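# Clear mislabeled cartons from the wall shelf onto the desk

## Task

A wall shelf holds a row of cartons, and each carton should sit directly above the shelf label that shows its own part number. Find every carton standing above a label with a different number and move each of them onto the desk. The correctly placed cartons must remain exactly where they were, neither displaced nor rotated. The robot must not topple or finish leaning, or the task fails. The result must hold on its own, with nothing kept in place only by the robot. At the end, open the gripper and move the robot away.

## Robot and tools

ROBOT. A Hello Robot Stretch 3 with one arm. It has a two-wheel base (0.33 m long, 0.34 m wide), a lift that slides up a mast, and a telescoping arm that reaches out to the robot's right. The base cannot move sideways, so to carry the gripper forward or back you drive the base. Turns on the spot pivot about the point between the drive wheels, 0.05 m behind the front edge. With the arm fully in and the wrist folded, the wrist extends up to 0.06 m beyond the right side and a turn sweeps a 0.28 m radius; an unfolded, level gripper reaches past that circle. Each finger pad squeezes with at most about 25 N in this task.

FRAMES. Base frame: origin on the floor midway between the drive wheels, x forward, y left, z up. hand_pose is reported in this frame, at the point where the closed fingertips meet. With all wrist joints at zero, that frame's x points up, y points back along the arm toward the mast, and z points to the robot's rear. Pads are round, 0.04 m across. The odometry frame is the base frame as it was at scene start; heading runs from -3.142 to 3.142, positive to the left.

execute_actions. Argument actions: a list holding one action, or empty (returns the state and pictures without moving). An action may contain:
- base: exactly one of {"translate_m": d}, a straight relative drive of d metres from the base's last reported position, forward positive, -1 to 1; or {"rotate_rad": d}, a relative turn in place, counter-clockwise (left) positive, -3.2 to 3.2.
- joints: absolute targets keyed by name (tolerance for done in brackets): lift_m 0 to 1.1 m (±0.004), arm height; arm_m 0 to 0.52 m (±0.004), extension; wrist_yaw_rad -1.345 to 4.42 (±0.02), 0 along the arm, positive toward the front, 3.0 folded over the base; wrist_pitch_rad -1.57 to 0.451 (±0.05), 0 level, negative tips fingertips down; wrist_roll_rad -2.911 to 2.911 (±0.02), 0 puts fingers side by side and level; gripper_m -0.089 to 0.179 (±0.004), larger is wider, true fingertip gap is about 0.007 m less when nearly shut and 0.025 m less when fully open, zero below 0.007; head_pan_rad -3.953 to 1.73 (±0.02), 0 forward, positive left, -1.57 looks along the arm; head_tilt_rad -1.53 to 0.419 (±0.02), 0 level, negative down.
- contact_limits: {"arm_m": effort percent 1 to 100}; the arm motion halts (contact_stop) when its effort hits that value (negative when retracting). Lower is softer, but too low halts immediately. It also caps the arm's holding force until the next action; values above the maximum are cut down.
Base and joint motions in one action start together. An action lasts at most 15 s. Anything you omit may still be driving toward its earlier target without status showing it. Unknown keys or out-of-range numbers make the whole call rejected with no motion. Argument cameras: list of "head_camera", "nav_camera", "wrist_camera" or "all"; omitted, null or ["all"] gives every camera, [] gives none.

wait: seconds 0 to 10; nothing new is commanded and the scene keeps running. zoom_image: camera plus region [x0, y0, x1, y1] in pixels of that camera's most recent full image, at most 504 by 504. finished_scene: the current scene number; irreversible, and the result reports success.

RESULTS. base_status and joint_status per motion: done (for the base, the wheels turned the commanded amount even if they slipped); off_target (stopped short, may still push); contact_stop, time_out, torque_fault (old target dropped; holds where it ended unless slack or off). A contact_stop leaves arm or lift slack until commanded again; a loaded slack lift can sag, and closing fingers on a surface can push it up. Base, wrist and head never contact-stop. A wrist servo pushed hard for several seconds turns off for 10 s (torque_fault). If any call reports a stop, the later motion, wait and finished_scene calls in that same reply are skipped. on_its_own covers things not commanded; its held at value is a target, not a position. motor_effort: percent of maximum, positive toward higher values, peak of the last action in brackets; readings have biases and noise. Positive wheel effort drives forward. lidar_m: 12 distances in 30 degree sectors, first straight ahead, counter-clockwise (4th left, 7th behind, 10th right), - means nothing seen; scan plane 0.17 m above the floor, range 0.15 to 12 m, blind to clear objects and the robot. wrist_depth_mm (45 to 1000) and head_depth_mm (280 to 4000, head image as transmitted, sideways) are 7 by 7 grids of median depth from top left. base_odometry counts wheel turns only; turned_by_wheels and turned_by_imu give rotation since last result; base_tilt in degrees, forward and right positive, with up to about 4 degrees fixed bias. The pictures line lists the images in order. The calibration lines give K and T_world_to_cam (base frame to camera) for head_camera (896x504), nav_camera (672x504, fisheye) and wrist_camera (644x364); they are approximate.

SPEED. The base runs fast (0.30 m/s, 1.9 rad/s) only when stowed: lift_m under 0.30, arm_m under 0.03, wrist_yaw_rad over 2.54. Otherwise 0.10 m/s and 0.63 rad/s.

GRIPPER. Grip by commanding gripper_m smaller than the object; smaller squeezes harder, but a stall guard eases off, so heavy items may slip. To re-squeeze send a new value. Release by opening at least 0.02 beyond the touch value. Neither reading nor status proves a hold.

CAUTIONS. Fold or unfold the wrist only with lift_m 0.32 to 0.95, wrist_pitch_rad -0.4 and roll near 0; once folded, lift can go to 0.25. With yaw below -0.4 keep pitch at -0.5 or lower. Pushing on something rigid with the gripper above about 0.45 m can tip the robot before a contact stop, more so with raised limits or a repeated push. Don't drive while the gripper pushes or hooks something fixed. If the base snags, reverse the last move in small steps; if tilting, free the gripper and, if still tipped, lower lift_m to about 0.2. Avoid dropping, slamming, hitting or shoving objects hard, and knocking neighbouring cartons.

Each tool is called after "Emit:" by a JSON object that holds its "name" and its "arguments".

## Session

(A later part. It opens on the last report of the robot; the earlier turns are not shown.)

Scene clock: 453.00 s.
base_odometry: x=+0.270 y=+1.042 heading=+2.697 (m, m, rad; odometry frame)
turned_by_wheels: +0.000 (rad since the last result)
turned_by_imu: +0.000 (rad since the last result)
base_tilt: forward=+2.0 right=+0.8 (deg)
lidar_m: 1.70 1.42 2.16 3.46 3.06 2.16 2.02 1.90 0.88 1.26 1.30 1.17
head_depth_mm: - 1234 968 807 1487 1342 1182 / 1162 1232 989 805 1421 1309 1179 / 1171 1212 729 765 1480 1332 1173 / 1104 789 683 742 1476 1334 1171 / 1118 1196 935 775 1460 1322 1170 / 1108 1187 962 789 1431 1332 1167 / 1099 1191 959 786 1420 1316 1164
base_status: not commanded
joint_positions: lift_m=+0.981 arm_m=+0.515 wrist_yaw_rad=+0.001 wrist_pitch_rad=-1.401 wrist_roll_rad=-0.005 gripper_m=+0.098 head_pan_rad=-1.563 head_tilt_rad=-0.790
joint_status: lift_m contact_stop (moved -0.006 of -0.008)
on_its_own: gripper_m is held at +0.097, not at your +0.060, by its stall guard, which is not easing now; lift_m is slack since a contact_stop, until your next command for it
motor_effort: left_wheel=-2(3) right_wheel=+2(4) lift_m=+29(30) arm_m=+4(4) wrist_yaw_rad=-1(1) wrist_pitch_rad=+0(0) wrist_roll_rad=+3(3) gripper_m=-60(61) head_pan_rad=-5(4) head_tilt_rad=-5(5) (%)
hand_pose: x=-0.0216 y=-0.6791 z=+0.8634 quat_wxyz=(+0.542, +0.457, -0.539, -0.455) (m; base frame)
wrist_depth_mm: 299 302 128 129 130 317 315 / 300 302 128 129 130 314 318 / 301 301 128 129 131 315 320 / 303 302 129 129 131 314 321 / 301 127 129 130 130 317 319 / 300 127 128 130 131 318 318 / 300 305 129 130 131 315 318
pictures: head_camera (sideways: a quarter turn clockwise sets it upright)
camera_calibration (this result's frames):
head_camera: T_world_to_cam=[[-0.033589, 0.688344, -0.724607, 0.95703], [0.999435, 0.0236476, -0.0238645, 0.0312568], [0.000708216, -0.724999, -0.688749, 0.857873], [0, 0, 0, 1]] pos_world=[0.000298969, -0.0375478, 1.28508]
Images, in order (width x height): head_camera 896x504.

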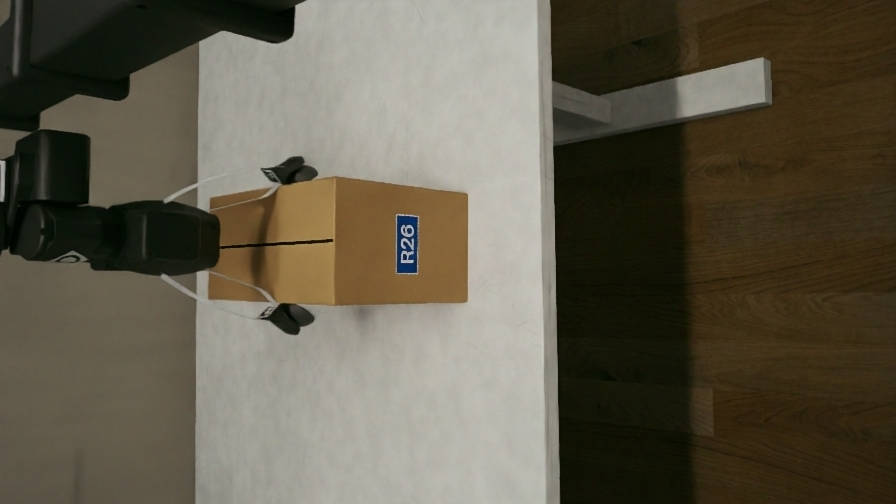

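Emit:
{"name": "execute_actions", "arguments": {"actions": [{"joints":{"lift_m":0.986,"gripper_m":0.15}}], "cameras": []}}

Emit:
{"name": "execute_actions", "arguments": {"actions": [{"joints":{"lift_m":1.06,"gripper_m":0.152}}], "cameras": []}}

Emit:
{"name": "execute_actions", "arguments": {"actions": [{"joints":{"arm_m":0.0}}], "cameras": ["nav_camera"]}}

Emit:
{"name": "execute_actions", "arguments": {"actions": [{"base":{"rotate_rad":1.59},"joints":{"lift_m":0.9,"gripper_m":0.04,"wrist_pitch_rad":-0.4,"wrist_roll_rad":0}}], "cameras": []}}

Emit:
{"name": "execute_actions", "arguments": {"actions": [{"base":{"translate_m":0.25},"joints":{"wrist_yaw_rad":3.0}}], "cameras": []}}

Emit:
{"name": "execute_actions", "arguments": {"actions": [{"base":{"translate_m":0.5},"joints":{"lift_m":0.27}}], "cameras": []}}

Emit:
{"name": "execute_actions", "arguments": {"actions": [{"base":{"translate_m":1.0}}], "cameras": []}}

Emit:
{"name": "execute_actions", "arguments": {"actions": [{"base":{"translate_m":0.95},"joints":{"head_pan_rad":0,"head_tilt_rad":-0.5}}], "cameras": ["head_camera"]}}

Scene clock: 463.03 s.
base_odometry: x=+0.270 y=+1.042 heading=+2.697 (m, m, rad; odometry frame)
turned_by_wheels: +0.000 (rad since the last result)
turned_by_imu: -0.001 (rad since the last result)
base_tilt: forward=+2.1 right=+0.9 (deg)
lidar_m: 1.70 1.42 2.16 3.46 3.05 2.15 2.02 1.90 0.88 1.26 1.29 1.17
head_depth_mm: - 1231 973 812 1483 1338 1179 / 1159 1224 983 805 1412 1301 1176 / 1175 1217 725 764 1476 1332 1172 / 1109 790 681 737 1464 1335 1169 / 1116 1198 937 773 1473 1321 1171 / 1111 1194 962 793 1438 1322 1165 / 1102 1184 960 787 1421 1306 1158
base_status: not commanded
joint_positions: lift_m=+0.985 arm_m=+0.515 wrist_yaw_rad=+0.001 wrist_pitch_rad=-1.401 wrist_roll_rad=-0.005 gripper_m=+0.146 head_pan_rad=-1.563 head_tilt_rad=-0.790
joint_status: all done
motor_effort: left_wheel=-3(2) right_wheel=+3(3) lift_m=+45(46) arm_m=+3(3) wrist_yaw_rad=-1(1) wrist_pitch_rad=+0(0) wrist_roll_rad=+3(3) gripper_m=+99(100) head_pan_rad=-4(5) head_tilt_rad=-5(5) (%)
hand_pose: x=-0.0216 y=-0.6791 z=+0.8673 quat_wxyz=(+0.542, +0.457, -0.539, -0.455) (m; base frame)
wrist_depth_mm: 301 303 129 131 132 320 321 / 299 306 129 131 133 316 317 / 302 304 130 131 132 317 318 / 300 305 130 131 133 317 322 / 302 130 130 132 133 319 318 / 303 218 130 132 133 - 320 / 303 306 131 132 133 317 322
pictures: none
No camera images: the call's "cameras" was empty. Leave "cameras" out to get every camera's image.

Scene clock: 464.53 s.
base_odometry: x=+0.270 y=+1.042 heading=+2.697 (m, m, rad; odometry frame)
turned_by_wheels: +0.000 (rad since the last result)
turned_by_imu: +0.000 (rad since the last result)
base_tilt: forward=+1.9 right=+0.9 (deg)
lidar_m: 1.70 1.41 2.16 3.45 3.06 2.15 2.03 1.90 0.88 1.26 1.29 1.17
head_depth_mm: 1141 1230 990 811 1483 1344 1186 / 1129 1227 996 807 1412 1314 1177 / 1139 1217 896 764 1477 1335 1178 / - 1206 683 743 1482 1332 1171 / 1112 1204 940 774 1453 1327 1164 / 1108 1186 962 792 1430 1325 1166 / 1099 1191 959 788 1415 1311 1164
base_status: not commanded
joint_positions: lift_m=+1.059 arm_m=+0.515 wrist_yaw_rad=+0.001 wrist_pitch_rad=-1.401 wrist_roll_rad=-0.005 gripper_m=+0.152 head_pan_rad=-1.563 head_tilt_rad=-0.790
joint_status: all done
motor_effort: left_wheel=-2(2) right_wheel=+3(3) lift_m=+45(46) arm_m=+3(3) wrist_yaw_rad=-1(1) wrist_pitch_rad=+0(0) wrist_roll_rad=+3(4) gripper_m=+0(100) head_pan_rad=-5(4) head_tilt_rad=-4(5) (%)
hand_pose: x=-0.0216 y=-0.6791 z=+0.9413 quat_wxyz=(+0.542, +0.457, -0.539, -0.455) (m; base frame)
wrist_depth_mm: 373 375 377 205 387 394 396 / 372 372 204 204 385 389 395 / 370 373 204 205 385 390 397 / 375 375 204 205 387 395 396 / 371 377 204 205 390 388 396 / 372 378 204 205 390 - 399 / 375 377 204 206 387 392 399
pictures: none
No camera images: the call's "cameras" was empty. Leave "cameras" out to get every camera's image.

Scene clock: 469.50 s.
base_odometry: x=+0.270 y=+1.042 heading=+2.697 (m, m, rad; odometry frame)
turned_by_wheels: +0.000 (rad since the last result)
turned_by_imu: -0.001 (rad since the last result)
base_tilt: forward=+1.9 right=+0.8 (deg)
lidar_m: 1.70 1.42 2.16 3.45 3.07 2.16 2.02 1.90 0.88 1.26 1.29 1.18
head_depth_mm: - - - - - 1349 1161 / - - - - - - 1144 / - - - - - - 1139 / 1123 - 686 - - - 1138 / 1115 1202 939 794 1464 1299 1169 / 1106 1192 963 789 1431 1370 1150 / 1110 1182 958 789 1424 1318 1165
base_status: not commanded
joint_positions: lift_m=+1.059 arm_m=+0.000 wrist_yaw_rad=+0.001 wrist_pitch_rad=-1.401 wrist_roll_rad=-0.005 gripper_m=+0.152 head_pan_rad=-1.563 head_tilt_rad=-0.790
joint_status: all done
motor_effort: left_wheel=-2(2) right_wheel=+3(3) lift_m=+45(45) arm_m=-3(3) wrist_yaw_rad=-1(1) wrist_pitch_rad=+0(0) wrist_roll_rad=+3(3) gripper_m=+0(1) head_pan_rad=-5(5) head_tilt_rad=-5(6) (%)
hand_pose: x=-0.0216 y=-0.1648 z=+0.9413 quat_wxyz=(+0.542, +0.457, -0.539, -0.455) (m; base frame)
wrist_depth_mm: - - - - - - - / - - - - - - - / - - - - - - - / - - - - - - - / - - - - - - - / - - - - - - - / - - - - - - -
pictures: nav_camera (sideways: a quarter turn counterclockwise sets it upright)
camera_calibration (this result's frames):
nav_camera: T_world_to_cam=[[0.0394058, -0.682672, 0.729662, -0.908329], [-0.998831, -0.00645661, 0.0479017, -0.00429534], [-0.02799, -0.730697, -0.682128, 0.849742], [0, 0, 0, 1]] pos_world=[0.0552874, 0.000785774, 1.24261]
Images, in order (width x height): nav_camera 672x504.

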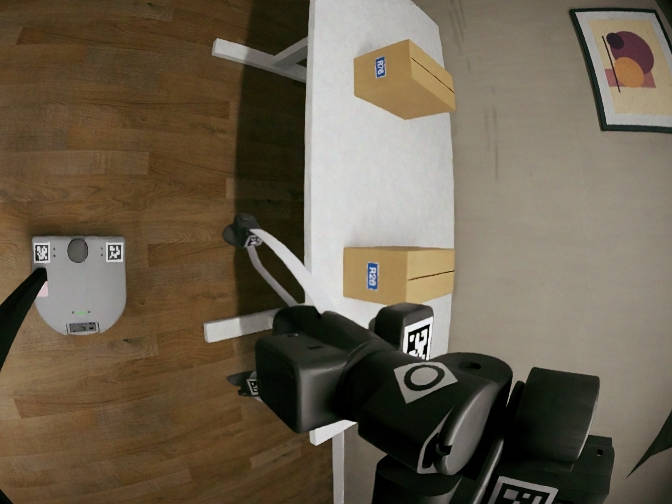

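Scene clock: 472.97 s.
base_odometry: x=+0.270 y=+1.042 heading=-1.997 (m, m, rad; odometry frame)
turned_by_wheels: +1.590 (rad since the last result)
turned_by_imu: +1.610 (rad since the last result)
base_tilt: forward=+1.9 right=+0.8 (deg)
lidar_m: 3.46 2.98 2.15 2.03 1.86 0.88 1.26 1.30 1.17 1.70 1.42 2.16
head_depth_mm: 1546 1750 2001 1826 - - - / 1530 1744 2010 1830 - - - / 1532 1743 2000 1861 - - 1130 / 1530 1733 1993 1897 - - 1133 / 1517 1710 1981 1803 1540 1323 1166 / 1516 1713 1983 1795 1523 1321 1167 / 1504 1702 1893 1748 1514 1317 1162
base_status: done
joint_positions: lift_m=+0.901 arm_m=+0.000 wrist_yaw_rad=+0.001 wrist_pitch_rad=-0.418 wrist_roll_rad=-0.005 gripper_m=+0.040 head_pan_rad=-1.563 head_tilt_rad=-0.790
joint_status: all done
motor_effort: left_wheel=-2(9) right_wheel=+3(8) lift_m=+13(42) arm_m=-3(3) wrist_yaw_rad=-1(1) wrist_pitch_rad=+10(9) wrist_roll_rad=+3(4) gripper_m=+0(100) head_pan_rad=-4(4) head_tilt_rad=-4(4) (%)
hand_pose: x=-0.0213 y=-0.3697 z=+0.9134 quat_wxyz=(+0.694, +0.148, -0.690, -0.146) (m; base frame)
wrist_depth_mm: - - - - - - - / - - - - - - - / - - - - - - 800 / - - - - - - 597 / - - - - - - 511 / - - - - - - - / - - - - - - -
pictures: none
No camera images: the call's "cameras" was empty. Leave "cameras" out to get every camera's image.

Scene clock: 476.70 s.
base_odometry: x=+0.167 y=+0.815 heading=-1.997 (m, m, rad; odometry frame)
turned_by_wheels: +0.000 (rad since the last result)
turned_by_imu: +0.000 (rad since the last result)
base_tilt: forward=+2.0 right=+0.8 (deg)
lidar_m: 3.21 3.01 2.15 2.02 2.09 1.12 1.51 1.35 1.78 1.33 1.57 1.96
head_depth_mm: 1549 1744 2022 1851 - - 1178 / 1540 1733 1990 1828 - - 1184 / 1523 1729 2011 1824 1607 - - / 1512 1729 1962 1819 1613 - - / 1506 1714 1967 1810 1599 - 1162 / 1507 1642 1711 1748 1565 - 1164 / 1488 1524 1708 1751 1509 1317 1164
base_status: done
joint_positions: lift_m=+0.901 arm_m=+0.000 wrist_yaw_rad=+2.997 wrist_pitch_rad=-0.418 wrist_roll_rad=-0.004 gripper_m=+0.040 head_pan_rad=-1.563 head_tilt_rad=-0.790
joint_status: all done
motor_effort: left_wheel=-3(5) right_wheel=+4(9) lift_m=+12(12) arm_m=-3(3) wrist_yaw_rad=+2(2) wrist_pitch_rad=+9(9) wrist_roll_rad=+3(3) gripper_m=-1(1) head_pan_rad=-5(4) head_tilt_rad=-5(4) (%)
hand_pose: x=+0.0111 y=+0.0768 z=+0.9134 quat_wxyz=(+0.196, +0.699, +0.097, +0.681) (m; base frame)
wrist_depth_mm: - - - - - - - / - - - - - - - / - - - - - - - / - - - - - - - / - - - - - - - / - - - - - - - / - - - - - - -
pictures: none
No camera images: the call's "cameras" was empty. Leave "cameras" out to get every camera's image.

Scene clock: 483.27 s.
base_odometry: x=-0.040 y=+0.359 heading=-1.997 (m, m, rad; odometry frame)
turned_by_wheels: +0.000 (rad since the last result)
turned_by_imu: +0.001 (rad since the last result)
base_tilt: forward=+2.0 right=+0.8 (deg)
lidar_m: 2.73 2.82 2.17 2.07 2.11 2.10 1.60 1.77 1.76 1.31 1.35 2.30
head_depth_mm: 1513 1723 1987 1838 1558 1347 1180 / 1506 1719 1977 1825 1549 1341 1177 / 1508 1655 1843 1769 1542 1338 1174 / 1503 1569 1736 1769 1553 1335 1170 / 1495 1554 1742 1758 1527 1325 1167 / 1497 1540 1726 1759 1523 1319 1168 / 1488 1533 1602 1735 1503 1315 1159
base_status: done
joint_positions: lift_m=+0.271 arm_m=+0.000 wrist_yaw_rad=+2.997 wrist_pitch_rad=-0.418 wrist_roll_rad=-0.004 gripper_m=+0.040 head_pan_rad=-1.563 head_tilt_rad=-0.790
joint_status: all done
motor_effort: left_wheel=-3(5) right_wheel=+3(9) lift_m=+12(12) arm_m=-3(3) wrist_yaw_rad=+1(1) wrist_pitch_rad=+9(10) wrist_roll_rad=+3(3) gripper_m=+1(1) head_pan_rad=-5(4) head_tilt_rad=-5(4) (%)
hand_pose: x=+0.0110 y=+0.0769 z=+0.2835 quat_wxyz=(+0.196, +0.699, +0.097, +0.681) (m; base frame)
wrist_depth_mm: - - - - - - - / - - - - - - - / 869 848 935 924 936 - - / 671 692 698 719 734 759 754 / 552 555 - 582 591 603 606 / 466 485 - 499 500 493 511 / - - - - 422 425 434
pictures: none
No camera images: the call's "cameras" was empty. Leave "cameras" out to get every camera's image.

Scene clock: 488.37 s.
base_odometry: x=-0.453 y=-0.551 heading=-1.997 (m, m, rad; odometry frame)
turned_by_wheels: +0.000 (rad since the last result)
turned_by_imu: +0.003 (rad since the last result)
base_tilt: forward=+1.8 right=+0.9 (deg)
lidar_m: 1.74 1.80 2.20 2.10 2.16 2.88 2.57 2.41 1.41 1.64 1.69 1.83
head_depth_mm: 1477 1539 1638 1758 1558 1338 1186 / 1488 1514 1698 1774 1549 1343 1173 / 1482 1512 1679 1757 1539 1341 1174 / 1476 1564 1681 1746 1540 1329 1174 / 1471 1659 1929 1809 1523 1318 1167 / 1475 1660 1911 1808 1521 1329 1168 / 1447 1671 1909 1782 1510 1313 1160
base_status: done
joint_positions: lift_m=+0.271 arm_m=+0.000 wrist_yaw_rad=+2.998 wrist_pitch_rad=-0.418 wrist_roll_rad=-0.004 gripper_m=+0.040 head_pan_rad=-1.563 head_tilt_rad=-0.790
joint_status: not commanded
motor_effort: left_wheel=-3(10) right_wheel=+3(12) lift_m=+12(12) arm_m=-3(3) wrist_yaw_rad=+1(1) wrist_pitch_rad=+9(9) wrist_roll_rad=+3(3) gripper_m=+0(1) head_pan_rad=-4(5) head_tilt_rad=-5(5) (%)
hand_pose: x=+0.0109 y=+0.0769 z=+0.2835 quat_wxyz=(+0.196, +0.699, +0.097, +0.681) (m; base frame)
wrist_depth_mm: - - - - - - - / - - - - - - - / 871 861 934 943 964 - - / 667 684 714 694 730 752 761 / 548 552 - 583 596 599 609 / 466 489 - 494 494 497 501 / - - - - 418 429 434
pictures: none
No camera images: the call's "cameras" was empty. Leave "cameras" out to get every camera's image.

Scene clock: 493.30 s.
base_odometry: x=-0.846 y=-1.416 heading=-1.997 (m, m, rad; odometry frame)
turned_by_wheels: +0.000 (rad since the last result)
turned_by_imu: +0.003 (rad since the last result)
base_tilt: forward=+1.9 right=+0.8 (deg)
lidar_m: 0.80 0.83 1.11 2.13 2.19 2.94 3.50 1.99 1.57 1.62 1.16 0.83
head_depth_mm: 671 727 798 873 750 730 1265 / 667 726 795 871 914 802 1247 / 666 723 786 868 947 818 1255 / 665 722 780 863 923 771 1222 / 659 712 779 856 732 714 1219 / 658 711 775 853 917 767 1213 / 653 709 771 846 923 803 1203
base_status: done
joint_positions: lift_m=+0.271 arm_m=+0.000 wrist_yaw_rad=+2.998 wrist_pitch_rad=-0.418 wrist_roll_rad=-0.004 gripper_m=+0.040 head_pan_rad=-0.007 head_tilt_rad=-0.506
joint_status: all done
motor_effort: left_wheel=-3(9) right_wheel=+3(11) lift_m=+13(13) arm_m=-3(3) wrist_yaw_rad=+1(1) wrist_pitch_rad=+9(10) wrist_roll_rad=+3(3) gripper_m=+1(0) head_pan_rad=+4(49) head_tilt_rad=+3(20) (%)
hand_pose: x=+0.0109 y=+0.0769 z=+0.2835 quat_wxyz=(+0.196, +0.699, +0.097, +0.681) (m; base frame)
wrist_depth_mm: - - - - - - 773 / - - - - - - 774 / 885 856 911 930 970 963 801 / 665 685 705 715 731 740 721 / 555 547 - 573 587 599 604 / 462 481 - 490 494 493 506 / - - - - 417 424 428
pictures: head_camera (sideways: a quarter turn clockwise sets it upright)
camera_calibration (this result's frames):
head_camera: T_world_to_cam=[[-0.458243, -0.0250971, -0.888473, 1.17326], [-0.00161532, 0.999623, -0.0274037, 0.0419804], [0.888826, -0.0111224, -0.45811, 0.552402], [0, 0, 0, 1]] pos_world=[0.0467147, -0.00637523, 1.29662]
Images, in order (width x height): head_camera 896x504.

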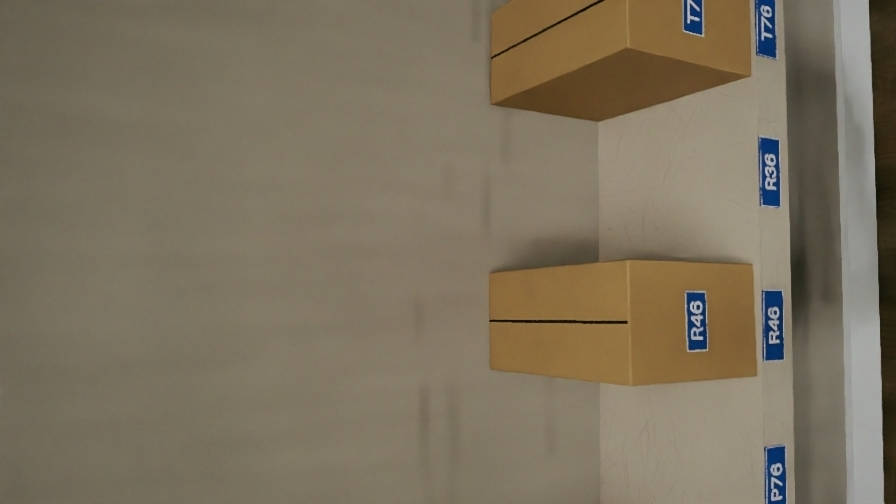

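Emit:
{"name": "execute_actions", "arguments": {"actions": [{"base":{"rotate_rad":1.555},"joints":{"head_pan_rad":-1.57,"head_tilt_rad":-0.75,"lift_m":0.55}}], "cameras": []}}

Emit:
{"name": "execute_actions", "arguments": {"actions": [{"base":{"translate_m":-0.04},"joints":{"wrist_yaw_rad":0.0,"gripper_m":0.0}}], "cameras": []}}

Emit:
{"name": "execute_actions", "arguments": {"actions": [{"joints":{"wrist_pitch_rad":0.02,"arm_m":0.08}}]}}

Scene clock: 507.47 s.
base_odometry: x=-0.846 y=-1.416 heading=-0.442 (m, m, rad; odometry frame)
turned_by_wheels: +1.555 (rad since the last result)
turned_by_imu: +1.572 (rad since the last result)
base_tilt: forward=+2.0 right=+0.8 (deg)
lidar_m: 2.13 2.19 2.90 3.50 2.00 1.57 1.62 1.19 0.84 0.80 0.82 1.09
head_depth_mm: 697 784 845 740 834 1381 1202 / 695 782 877 912 863 1377 1198 / 693 778 885 959 861 1363 1200 / 692 779 858 751 856 1364 1189 / 686 772 829 722 806 1352 1192 / 684 770 877 917 830 1353 1190 / 679 765 871 942 822 1334 1177
base_status: done
joint_positions: lift_m=+0.549 arm_m=+0.000 wrist_yaw_rad=+2.998 wrist_pitch_rad=-0.417 wrist_roll_rad=-0.004 gripper_m=+0.040 head_pan_rad=-1.563 head_tilt_rad=-0.741
joint_status: all done
motor_effort: left_wheel=-3(14) right_wheel=+3(10) lift_m=+46(47) arm_m=-3(2) wrist_yaw_rad=+1(1) wrist_pitch_rad=+9(10) wrist_roll_rad=+3(3) gripper_m=+0(0) head_pan_rad=-4(46) head_tilt_rad=-4(21) (%)
hand_pose: x=+0.0109 y=+0.0769 z=+0.5620 quat_wxyz=(+0.196, +0.699, +0.097, +0.681) (m; base frame)
wrist_depth_mm: - - - - - - - / - - - - - - - / - - - - - - - / - - - - - - - / 918 945 - 968 - - - / 773 792 - 816 817 830 854 / 673 685 681 704 712 735 723
pictures: none
No camera images: the call's "cameras" was empty. Leave "cameras" out to get every camera's image.

Scene clock: 509.97 s.
base_odometry: x=-0.882 y=-1.399 heading=-0.442 (m, m, rad; odometry frame)
turned_by_wheels: +0.000 (rad since the last result)
turned_by_imu: -0.001 (rad since the last result)
base_tilt: forward=+2.1 right=+0.8 (deg)
lidar_m: 2.17 2.22 2.96 3.50 1.97 1.54 1.58 1.19 0.85 0.80 0.82 1.09
head_depth_mm: 700 787 847 739 832 1376 1197 / 699 785 863 797 844 1374 1202 / 694 783 893 956 860 1379 1192 / 690 778 889 958 856 1364 - / 689 774 832 723 807 1351 1180 / 684 768 844 735 829 1343 1186 / 682 768 869 939 827 1338 1176
base_status: done
joint_positions: lift_m=+0.549 arm_m=+0.000 wrist_yaw_rad=+0.003 wrist_pitch_rad=-0.417 wrist_roll_rad=-0.004 gripper_m=+0.000 head_pan_rad=-1.563 head_tilt_rad=-0.741
joint_status: all done
motor_effort: left_wheel=-3(11) right_wheel=+3(3) lift_m=+45(44) arm_m=-3(3) wrist_yaw_rad=-2(1) wrist_pitch_rad=+9(9) wrist_roll_rad=+4(3) gripper_m=-8(100) head_pan_rad=-5(4) head_tilt_rad=-3(5) (%)
hand_pose: x=-0.0209 y=-0.3697 z=+0.5620 quat_wxyz=(+0.694, +0.148, -0.690, -0.146) (m; base frame)
wrist_depth_mm: 263 265 268 277 278 281 280 / 538 541 543 296 296 299 302 / 581 589 606 599 609 623 616 / 638 656 656 663 664 676 695 / 725 725 739 - 767 765 789 / 757 748 757 800 800 798 843 / 671 683 695 689 713 738 715
pictures: none
No camera images: the call's "cameras" was empty. Leave "cameras" out to get every camera's image.

Scene clock: 511.77 s.
base_odometry: x=-0.882 y=-1.399 heading=-0.442 (m, m, rad; odometry frame)
turned_by_wheels: +0.000 (rad since the last result)
turned_by_imu: +0.000 (rad since the last result)
base_tilt: forward=+2.0 right=+0.9 (deg)
lidar_m: 2.16 2.23 2.97 3.50 1.97 1.54 1.58 1.19 0.84 0.80 0.83 1.09
head_depth_mm: 700 789 849 741 833 1381 1202 / 696 783 864 794 840 1377 1224 / 697 781 895 959 861 1366 - / 691 775 889 952 837 1397 - / 689 774 836 722 812 1352 1191 / 683 771 845 734 824 1333 1181 / 681 768 876 944 828 1339 1180
base_status: not commanded
joint_positions: lift_m=+0.549 arm_m=+0.080 wrist_yaw_rad=+0.002 wrist_pitch_rad=-0.001 wrist_roll_rad=-0.004 gripper_m=+0.000 head_pan_rad=-1.563 head_tilt_rad=-0.741
joint_status: all done
motor_effort: left_wheel=-3(3) right_wheel=+3(3) lift_m=+45(45) arm_m=+3(4) wrist_yaw_rad=-1(2) wrist_pitch_rad=+11(11) wrist_roll_rad=+4(3) gripper_m=-10(9) head_pan_rad=-4(5) head_tilt_rad=-4(4) (%)
hand_pose: x=-0.0209 y=-0.4808 z=+0.6635 quat_wxyz=(+0.709, +0.001, -0.705, +0.000) (m; base frame)
wrist_depth_mm: 426 209 214 450 455 279 225 / 439 216 221 469 469 277 231 / 449 222 228 478 482 275 238 / 373 229 234 443 407 273 247 / 229 230 234 - 241 247 250 / 234 236 240 531 247 251 256 / 513 515 523 532 546 554 569
pictures: head_camera (sideways: a quarter turn clockwise sets it upright), nav_camera (sideways: a quarter turn counterclockwise sets it upright), wrist_camera
camera_calibration (this result's frames):
head_camera: T_world_to_cam=[[-0.0334545, 0.65188, -0.757584, 1.00001], [0.99944, 0.0226739, -0.0246245, 0.0322478], [0.00112515, -0.757983, -0.652273, 0.810425], [0, 0, 0, 1]] pos_world=[0.000313297, -0.0383288, 1.287]
nav_camera: T_world_to_cam=[[0.0392683, -0.645964, 0.762358, -0.950942], [-0.998848, -0.00432177, 0.0477877, -0.00414991], [-0.0275744, -0.763356, -0.645389, 0.801952], [0, 0, 0, 1]] pos_world=[0.05531, -0.00211673, 1.24273]
wrist_camera: T_world_to_cam=[[-0.99903, 0.0346161, 0.0272172, -0.0254328], [-0.0207628, 0.174766, -0.984391, 0.764757], [-0.0388324, -0.984001, -0.173878, -0.193555], [0, 0, 0, 1]] pos_world=[-0.0170459, -0.323232, 0.719857]
Images, in order (width x height): head_camera 896x504, nav_camera 672x504, wrist_camera 644x364.

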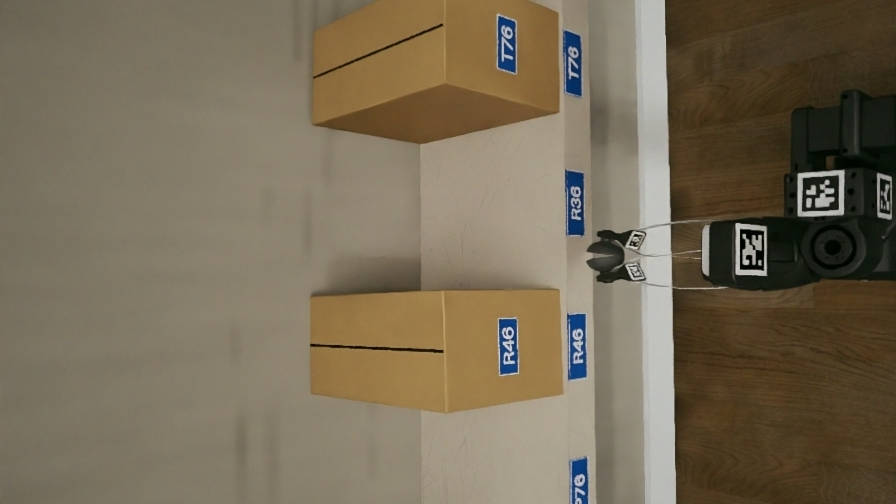

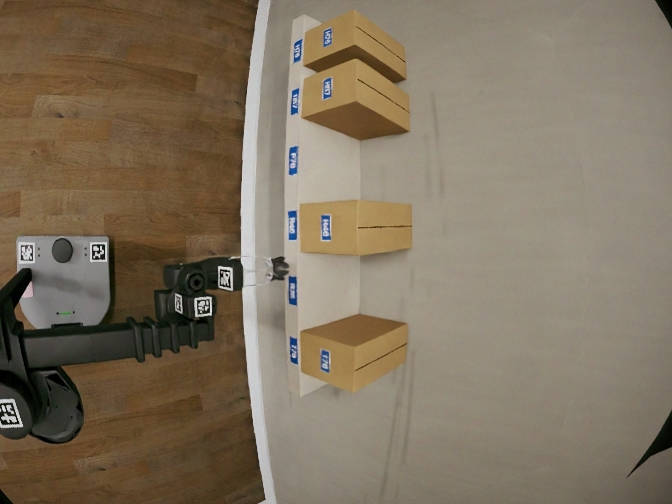

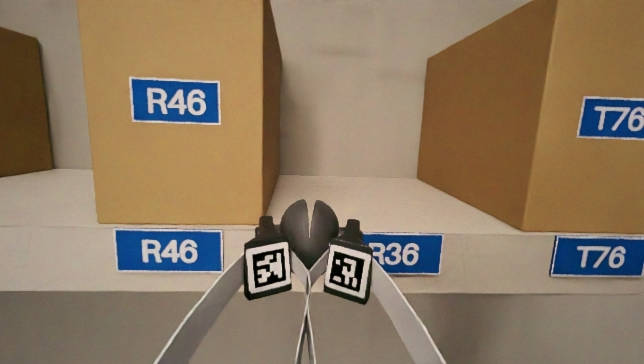

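Emit:
{"name": "execute_actions", "arguments": {"actions": [{"joints":{"arm_m":0.2,"wrist_pitch_rad":0.03},"contact_limits":{"arm_m":12}}], "cameras": ["head_camera","wrist_camera"]}}

Emit:
{"name": "execute_actions", "arguments": {"actions": [{"base":{"translate_m":0.012}}], "cameras": ["head_camera","wrist_camera"]}}

Scene clock: 519.73 s.
base_odometry: x=-0.882 y=-1.399 heading=-0.442 (m, m, rad; odometry frame)
turned_by_wheels: +0.000 (rad since the last result)
turned_by_imu: -0.001 (rad since the last result)
base_tilt: forward=+2.1 right=+0.9 (deg)
lidar_m: 2.16 2.23 2.96 3.51 1.97 1.54 1.58 1.19 0.84 0.80 0.83 1.10
head_depth_mm: 703 788 851 741 835 1373 1205 / 695 785 860 795 846 1374 1220 / 695 782 888 956 861 - 1186 / 692 778 886 953 815 - 1193 / 689 775 831 722 812 1359 1189 / 685 771 844 724 828 1342 1183 / 682 767 869 943 822 1336 1181
base_status: not commanded
joint_positions: lift_m=+0.549 arm_m=+0.200 wrist_yaw_rad=+0.002 wrist_pitch_rad=+0.009 wrist_roll_rad=-0.004 gripper_m=+0.000 head_pan_rad=-1.563 head_tilt_rad=-0.741
joint_status: all done
motor_effort: left_wheel=-3(2) right_wheel=+3(3) lift_m=+44(45) arm_m=+4(4) wrist_yaw_rad=-2(1) wrist_pitch_rad=+11(12) wrist_roll_rad=+3(3) gripper_m=-10(9) head_pan_rad=-4(3) head_tilt_rad=-4(4) (%)
contact_limits: arm_m 12 (drawing in: default 22, maximum 36; extending or still: default 30, maximum 49)
hand_pose: x=-0.0210 y=-0.6011 z=+0.6662 quat_wxyz=(+0.709, -0.002, -0.705, +0.004) (m; base frame)
wrist_depth_mm: 103 104 150 340 342 290 186 / 105 107 152 350 358 271 186 / 108 110 155 359 364 268 184 / 111 112 158 369 372 267 183 / 113 116 133 - 245 235 182 / 117 119 134 148 164 166 167 / 115 116 118 120 122 124 127
pictures: head_camera (sideways: a quarter turn clockwise sets it upright), wrist_camera
camera_calibration (this result's frames):
head_camera: T_world_to_cam=[[-0.033442, 0.651881, -0.757584, 1.00001], [0.99944, 0.0226547, -0.0246245, 0.0322478], [0.00111061, -0.757983, -0.652273, 0.810425], [0, 0, 0, 1]] pos_world=[0.000312562, -0.0383287, 1.287]
wrist_camera: T_world_to_cam=[[-0.999022, 0.0351547, 0.0268316, -0.0208278], [-0.0206992, 0.164459, -0.986167, 0.7834], [-0.0390811, -0.985757, -0.16357, -0.319339], [0, 0, 0, 1]] pos_world=[-0.0170717, -0.442896, 0.720887]
Images, in order (width x height): head_camera 896x504, wrist_camera 644x364.

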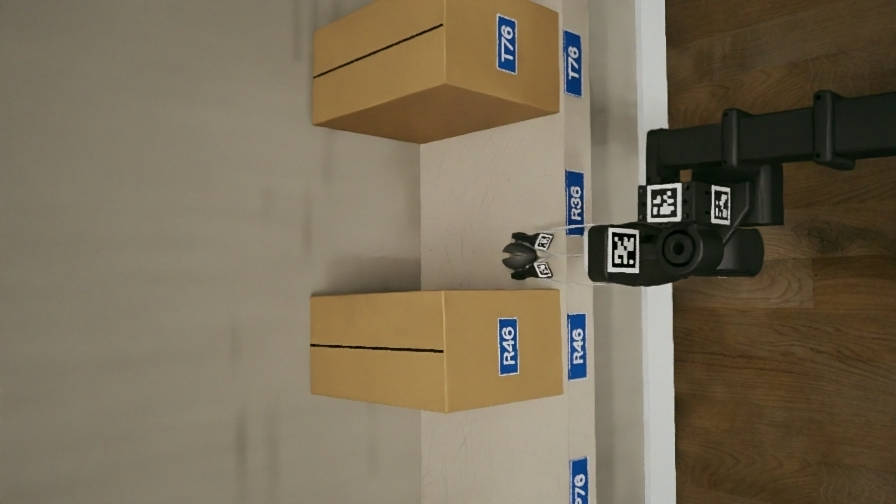

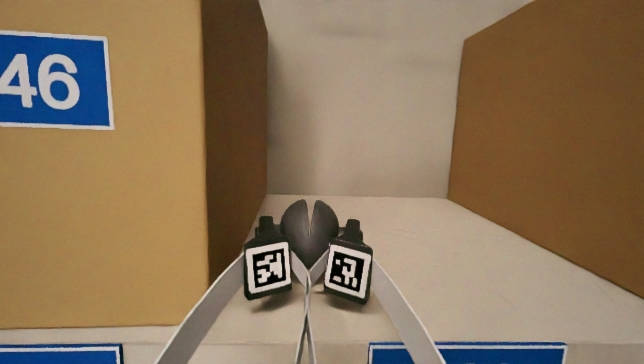

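Scene clock: 520.60 s.
base_odometry: x=-0.871 y=-1.404 heading=-0.443 (m, m, rad; odometry frame)
turned_by_wheels: +0.000 (rad since the last result)
turned_by_imu: +0.000 (rad since the last result)
base_tilt: forward=+2.0 right=+0.9 (deg)
lidar_m: 2.15 2.21 2.94 3.57 1.98 1.55 1.59 1.19 0.85 0.80 0.82 1.09
head_depth_mm: 700 787 849 740 833 1371 1204 / 696 785 867 843 844 1372 1221 / 694 780 890 957 858 - 1179 / 694 778 887 958 816 - 1194 / 687 776 827 724 809 1356 1193 / 685 771 846 744 826 1348 1183 / 682 769 869 936 824 1331 1177
base_status: done
joint_positions: lift_m=+0.549 arm_m=+0.200 wrist_yaw_rad=+0.002 wrist_pitch_rad=+0.009 wrist_roll_rad=-0.004 gripper_m=+0.000 head_pan_rad=-1.563 head_tilt_rad=-0.741
joint_status: not commanded
motor_effort: left_wheel=-4(4) right_wheel=+3(9) lift_m=+45(45) arm_m=+3(3) wrist_yaw_rad=-1(1) wrist_pitch_rad=+11(11) wrist_roll_rad=+3(3) gripper_m=-8(9) head_pan_rad=-5(4) head_tilt_rad=-3(4) (%)
hand_pose: x=-0.0210 y=-0.6011 z=+0.6662 quat_wxyz=(+0.709, -0.002, -0.705, +0.004) (m; base frame)
wrist_depth_mm: 102 103 106 339 340 336 199 / 105 106 109 350 356 290 198 / 107 109 112 359 365 286 197 / 110 112 115 369 372 283 196 / 113 115 117 - 245 249 196 / 116 118 120 148 163 166 171 / 115 117 118 120 122 124 126
pictures: head_camera (sideways: a quarter turn clockwise sets it upright), wrist_camera
camera_calibration (this result's frames):
head_camera: T_world_to_cam=[[-0.0334421, 0.651881, -0.757584, 1.00001], [0.99944, 0.0226548, -0.0246245, 0.0322478], [0.0011107, -0.757983, -0.652273, 0.810425], [0, 0, 0, 1]] pos_world=[0.000312566, -0.0383287, 1.287]
wrist_camera: T_world_to_cam=[[-0.999019, 0.0352368, 0.026832, -0.0207996], [-0.020686, 0.164461, -0.986167, 0.783401], [-0.0391622, -0.985754, -0.16357, -0.31934], [0, 0, 0, 1]] pos_world=[-0.0170798, -0.442896, 0.720887]
Images, in order (width x height): head_camera 896x504, wrist_camera 644x364.

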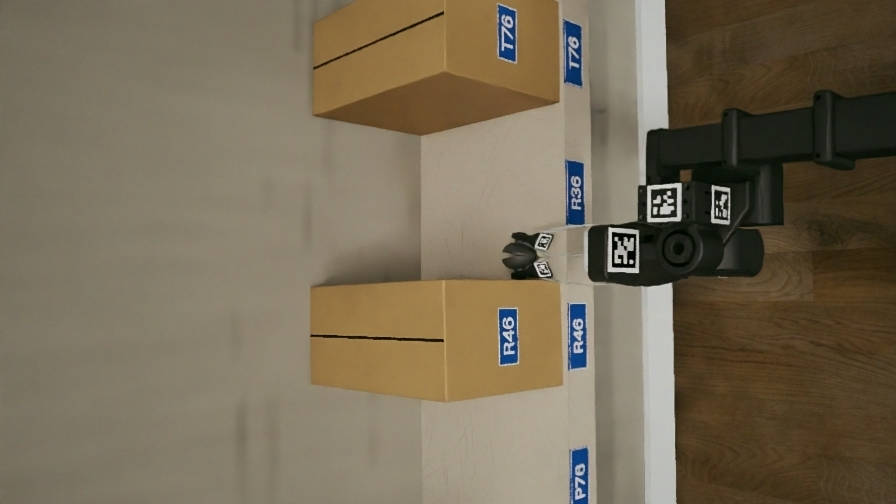

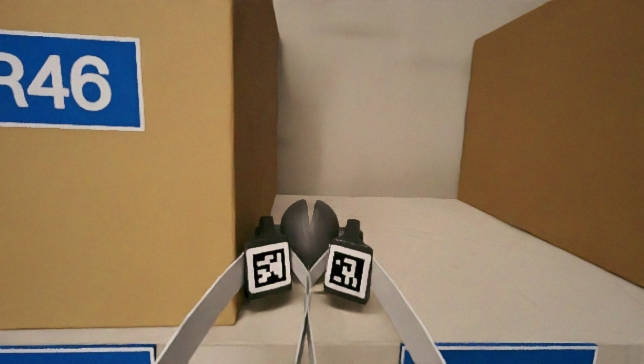

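Emit:
{"name": "execute_actions", "arguments": {"actions": [{"base":{"translate_m":0.008}}], "cameras": ["head_camera","wrist_camera"]}}

Emit:
{"name": "execute_actions", "arguments": {"actions": [{"base":{"translate_m":0.006}}], "cameras": ["head_camera","wrist_camera"]}}

Scene clock: 524.37 s.
base_odometry: x=-0.864 y=-1.407 heading=-0.443 (m, m, rad; odometry frame)
turned_by_wheels: +0.000 (rad since the last result)
turned_by_imu: -0.001 (rad since the last result)
base_tilt: forward=+2.0 right=+0.8 (deg)
lidar_m: 2.14 2.20 2.93 3.50 1.98 1.56 1.60 1.19 0.84 0.80 0.82 1.09
head_depth_mm: 700 788 848 739 836 1380 1202 / 696 784 874 876 863 1376 1225 / 693 781 890 959 857 - 1181 / 690 776 884 934 817 - 1190 / 689 772 833 726 808 1345 1197 / 685 771 854 744 825 1352 1191 / 684 761 869 938 825 1337 1187
base_status: done
joint_positions: lift_m=+0.549 arm_m=+0.200 wrist_yaw_rad=+0.001 wrist_pitch_rad=+0.009 wrist_roll_rad=-0.004 gripper_m=+0.000 head_pan_rad=-1.563 head_tilt_rad=-0.741
joint_status: not commanded
motor_effort: left_wheel=-3(6) right_wheel=+3(11) lift_m=+45(45) arm_m=+4(3) wrist_yaw_rad=-1(1) wrist_pitch_rad=+11(11) wrist_roll_rad=+4(3) gripper_m=-8(8) head_pan_rad=-4(4) head_tilt_rad=-5(4) (%)
hand_pose: x=-0.0211 y=-0.6011 z=+0.6662 quat_wxyz=(+0.709, -0.002, -0.705, +0.003) (m; base frame)
wrist_depth_mm: 103 104 106 342 342 345 208 / 105 106 108 348 354 302 206 / 108 109 112 359 363 300 205 / 111 112 115 370 372 296 205 / 114 115 117 - 245 251 204 / 117 118 120 149 163 166 170 / 115 117 118 120 122 124 126
pictures: head_camera (sideways: a quarter turn clockwise sets it upright), wrist_camera
camera_calibration (this result's frames):
head_camera: T_world_to_cam=[[-0.0334202, 0.651882, -0.757584, 1.00001], [0.999441, 0.0226212, -0.0246245, 0.0322478], [0.00108522, -0.757983, -0.652273, 0.810425], [0, 0, 0, 1]] pos_world=[0.000311278, -0.0383285, 1.287]
wrist_camera: T_world_to_cam=[[-0.999009, 0.0355064, 0.0268316, -0.0207063], [-0.0206413, 0.164466, -0.986167, 0.783404], [-0.0394281, -0.985743, -0.16357, -0.319342], [0, 0, 0, 1]] pos_world=[-0.0171063, -0.442897, 0.720887]
Images, in order (width x height): head_camera 896x504, wrist_camera 644x364.

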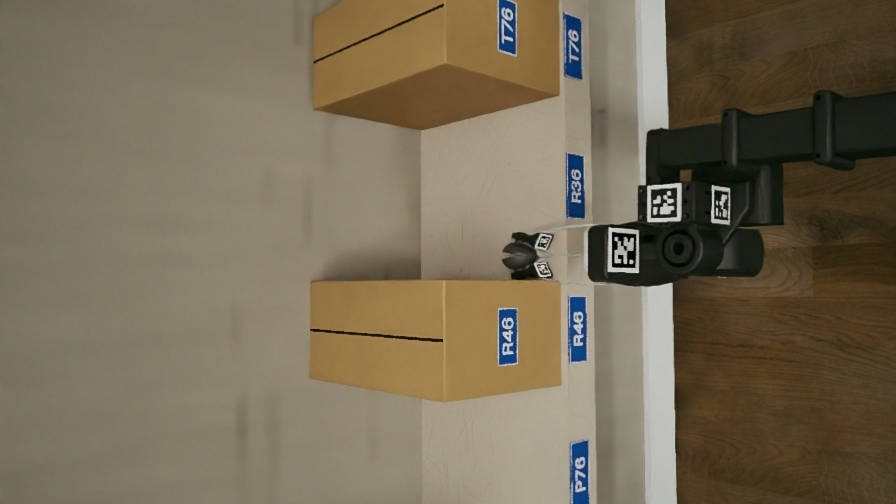

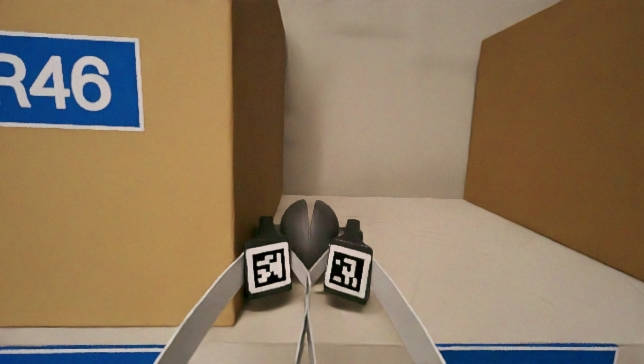

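Scene clock: 525.80 s.
base_odometry: x=-0.859 y=-1.410 heading=-0.443 (m, m, rad; odometry frame)
turned_by_wheels: +0.000 (rad since the last result)
turned_by_imu: +0.000 (rad since the last result)
base_tilt: forward=+2.0 right=+0.8 (deg)
lidar_m: 2.14 2.20 2.92 3.51 1.98 1.56 1.61 1.19 0.84 0.80 0.82 1.09
head_depth_mm: 698 786 847 737 832 1378 1197 / 696 787 871 900 859 1373 1226 / 693 780 893 958 860 - 1184 / 690 774 869 928 818 - 1192 / 687 775 829 723 806 1342 1188 / 686 770 860 745 824 1349 1190 / 683 764 872 941 824 1342 1185
base_status: done
joint_positions: lift_m=+0.549 arm_m=+0.200 wrist_yaw_rad=+0.000 wrist_pitch_rad=+0.009 wrist_roll_rad=-0.004 gripper_m=+0.000 head_pan_rad=-1.563 head_tilt_rad=-0.741
joint_status: not commanded
motor_effort: left_wheel=-3(7) right_wheel=+4(9) lift_m=+45(45) arm_m=+4(3) wrist_yaw_rad=+0(1) wrist_pitch_rad=+11(11) wrist_roll_rad=+4(3) gripper_m=-8(8) head_pan_rad=-4(5) head_tilt_rad=-4(4) (%)
hand_pose: x=-0.0213 y=-0.6011 z=+0.6662 quat_wxyz=(+0.709, -0.003, -0.705, +0.003) (m; base frame)
wrist_depth_mm: 101 102 106 342 344 347 214 / 104 105 108 350 354 310 213 / 107 107 110 357 365 308 211 / 110 110 112 367 370 305 211 / 113 113 115 - 245 252 210 / 116 117 118 148 163 166 171 / 115 117 118 120 122 124 127
pictures: head_camera (sideways: a quarter turn clockwise sets it upright), wrist_camera
camera_calibration (this result's frames):
head_camera: T_world_to_cam=[[-0.0333997, 0.651883, -0.757584, 1.00001], [0.999442, 0.0225898, -0.0246245, 0.0322478], [0.00106136, -0.757983, -0.652273, 0.810425], [0, 0, 0, 1]] pos_world=[0.000310071, -0.0383283, 1.287]
wrist_camera: T_world_to_cam=[[-0.998973, 0.0365071, 0.0268312, -0.0203603], [-0.0204766, 0.164473, -0.986169, 0.783411], [-0.0404152, -0.985706, -0.163557, -0.319359], [0, 0, 0, 1]] pos_world=[-0.0172047, -0.442901, 0.720889]
Images, in order (width x height): head_camera 896x504, wrist_camera 644x364.

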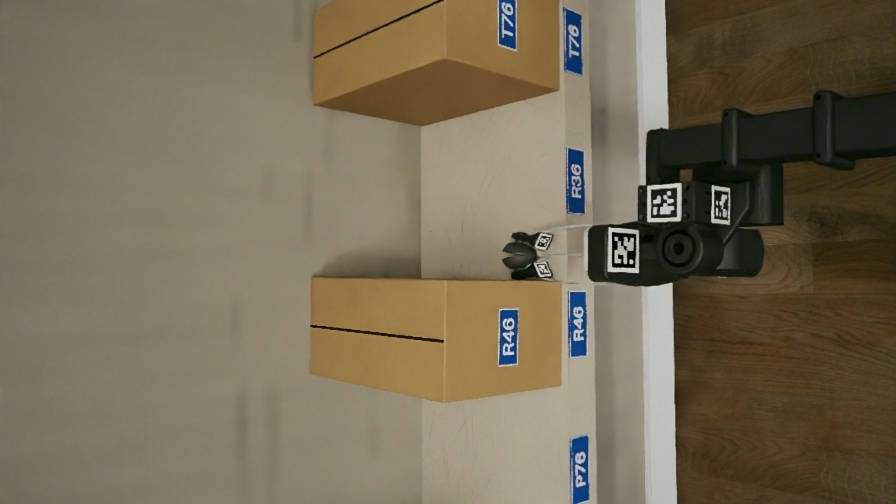

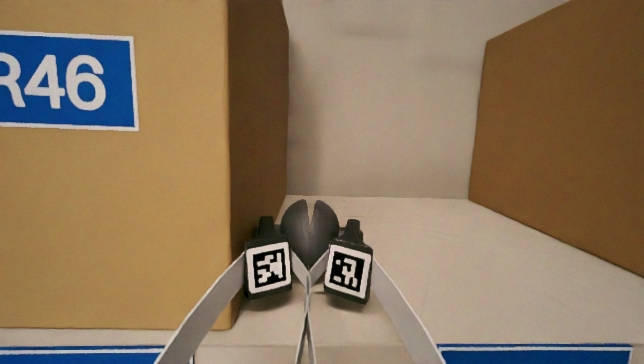

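Emit:
{"name": "execute_actions", "arguments": {"actions": [{"base":{"translate_m":-0.03}}], "cameras": []}}

Emit:
{"name": "execute_actions", "arguments": {"actions": [{"joints":{"arm_m":0.0}}], "cameras": []}}

Emit:
{"name": "execute_actions", "arguments": {"actions": [{"base":{"translate_m":0.13},"joints":{"lift_m":0.62}}]}}

Scene clock: 532.50 s.
base_odometry: x=-0.886 y=-1.397 heading=-0.443 (m, m, rad; odometry frame)
turned_by_wheels: +0.000 (rad since the last result)
turned_by_imu: -0.001 (rad since the last result)
base_tilt: forward=+2.0 right=+0.8 (deg)
lidar_m: 2.16 2.24 2.96 3.51 1.96 1.54 1.58 1.19 0.84 0.80 0.82 1.09
head_depth_mm: 700 790 866 738 837 1372 1208 / 698 784 860 778 844 1380 1221 / 695 783 893 959 860 - 1191 / 689 778 887 954 815 - 1194 / 690 771 849 725 813 1349 1191 / 686 772 846 718 808 1346 1183 / 683 766 873 936 830 1335 1177
base_status: done
joint_positions: lift_m=+0.549 arm_m=+0.200 wrist_yaw_rad=+0.000 wrist_pitch_rad=+0.009 wrist_roll_rad=-0.004 gripper_m=+0.000 head_pan_rad=-1.563 head_tilt_rad=-0.741
joint_status: not commanded
motor_effort: left_wheel=-2(9) right_wheel=+3(4) lift_m=+45(45) arm_m=+3(3) wrist_yaw_rad=-1(1) wrist_pitch_rad=+11(11) wrist_roll_rad=+3(3) gripper_m=-9(8) head_pan_rad=-4(4) head_tilt_rad=-5(4) (%)
hand_pose: x=-0.0213 y=-0.6011 z=+0.6662 quat_wxyz=(+0.709, -0.003, -0.705, +0.003) (m; base frame)
wrist_depth_mm: 102 105 216 338 344 266 180 / 105 106 219 349 356 264 180 / 107 109 223 361 361 261 179 / 110 112 229 368 378 257 178 / 113 115 199 - 246 227 177 / 117 118 154 149 163 167 162 / 115 117 118 120 122 124 126
pictures: none
No camera images: the call's "cameras" was empty. Leave "cameras" out to get every camera's image.

Scene clock: 535.20 s.
base_odometry: x=-0.886 y=-1.397 heading=-0.443 (m, m, rad; odometry frame)
turned_by_wheels: +0.000 (rad since the last result)
turned_by_imu: +0.000 (rad since the last result)
base_tilt: forward=+1.9 right=+0.8 (deg)
lidar_m: 2.16 2.23 2.95 3.48 1.97 1.54 1.58 1.20 0.84 0.80 0.82 1.09
head_depth_mm: 700 788 866 739 837 1386 1202 / 699 787 860 778 840 1373 1197 / 696 783 894 963 862 1380 1199 / 693 782 889 955 857 1329 - / 689 774 848 724 813 1359 1185 / 686 770 841 721 806 1348 1184 / 683 767 872 944 824 1330 1179
base_status: not commanded
joint_positions: lift_m=+0.549 arm_m=+0.000 wrist_yaw_rad=+0.000 wrist_pitch_rad=+0.009 wrist_roll_rad=-0.004 gripper_m=+0.000 head_pan_rad=-1.563 head_tilt_rad=-0.741
joint_status: all done
motor_effort: left_wheel=-2(2) right_wheel=+3(3) lift_m=+46(45) arm_m=-4(4) wrist_yaw_rad=-1(0) wrist_pitch_rad=+11(11) wrist_roll_rad=+4(3) gripper_m=-8(9) head_pan_rad=-5(5) head_tilt_rad=-4(4) (%)
hand_pose: x=-0.0213 y=-0.4018 z=+0.6663 quat_wxyz=(+0.709, -0.003, -0.705, +0.003) (m; base frame)
wrist_depth_mm: 504 290 288 533 531 531 550 / 469 296 298 540 529 308 311 / 462 304 306 551 504 319 581 / 404 314 311 477 419 325 593 / 304 307 311 - 324 328 335 / 579 586 588 601 613 625 642 / 591 598 614 623 624 645 650
pictures: none
No camera images: the call's "cameras" was empty. Leave "cameras" out to get every camera's image.

Scene clock: 537.83 s.
base_odometry: x=-0.768 y=-1.453 heading=-0.443 (m, m, rad; odometry frame)
turned_by_wheels: +0.000 (rad since the last result)
turned_by_imu: +0.000 (rad since the last result)
base_tilt: forward=+2.0 right=+0.8 (deg)
lidar_m: 2.04 2.10 2.79 3.92 2.05 1.64 1.71 1.18 0.84 0.80 0.82 1.09
head_depth_mm: 698 783 874 917 872 1380 1204 / 692 776 891 968 865 1377 1213 / 689 776 868 886 837 1365 1219 / 684 773 833 722 803 1351 - / 685 770 875 926 830 1354 1191 / 681 765 872 946 829 1349 1183 / 678 763 837 844 814 1342 1182
base_status: done
joint_positions: lift_m=+0.619 arm_m=+0.000 wrist_yaw_rad=+0.000 wrist_pitch_rad=+0.010 wrist_roll_rad=-0.004 gripper_m=+0.000 head_pan_rad=-1.563 head_tilt_rad=-0.741
joint_status: all done
motor_effort: left_wheel=-3(5) right_wheel=+3(8) lift_m=+45(46) arm_m=-3(4) wrist_yaw_rad=-1(0) wrist_pitch_rad=+10(11) wrist_roll_rad=+3(3) gripper_m=-8(9) head_pan_rad=-5(5) head_tilt_rad=-4(4) (%)
hand_pose: x=-0.0213 y=-0.4018 z=+0.7364 quat_wxyz=(+0.709, -0.003, -0.705, +0.003) (m; base frame)
wrist_depth_mm: 499 505 515 525 535 536 548 / 502 519 526 523 539 550 562 / 311 453 540 302 561 509 327 / 312 463 555 312 580 474 328 / 314 401 437 - 464 439 339 / 308 315 319 322 331 336 342 / 585 593 608 618 632 635 649
pictures: head_camera (sideways: a quarter turn clockwise sets it upright), nav_camera (sideways: a quarter turn counterclockwise sets it upright), wrist_camera
camera_calibration (this result's frames):
head_camera: T_world_to_cam=[[-0.0333997, 0.651883, -0.757584, 1.00001], [0.999442, 0.0225898, -0.0246245, 0.0322478], [0.00106136, -0.757983, -0.652273, 0.810425], [0, 0, 0, 1]] pos_world=[0.000310071, -0.0383283, 1.287]
nav_camera: T_world_to_cam=[[0.0392139, -0.645967, 0.762357, -0.950941], [-0.998849, -0.00423772, 0.0477877, -0.00414991], [-0.0276386, -0.763354, -0.645389, 0.801953], [0, 0, 0, 1]] pos_world=[0.0553098, -0.00212086, 1.24273]
wrist_camera: T_world_to_cam=[[-0.998973, 0.0365246, 0.026803, -0.0294918], [-0.0204766, 0.163727, -0.986293, 0.819636], [-0.0404124, -0.985829, -0.162811, -0.112004], [0, 0, 0, 1]] pos_world=[-0.0172045, -0.243536, 0.790957]
Images, in order (width x height): head_camera 896x504, nav_camera 672x504, wrist_camera 644x364.

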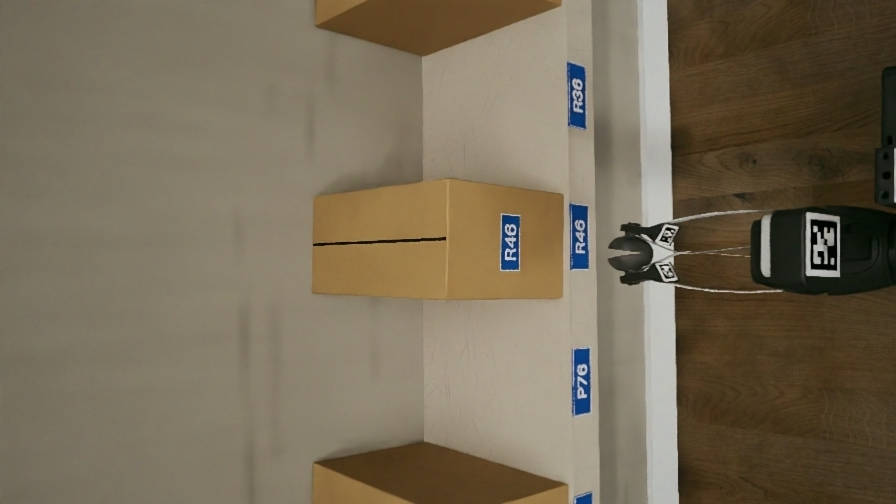

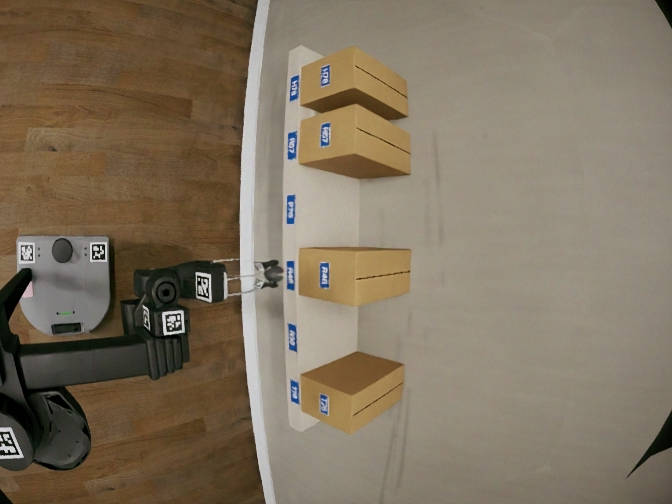

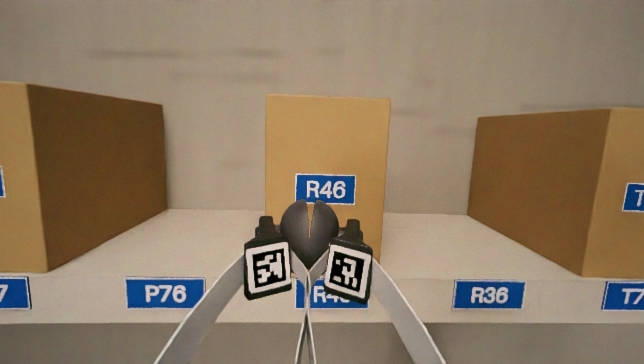

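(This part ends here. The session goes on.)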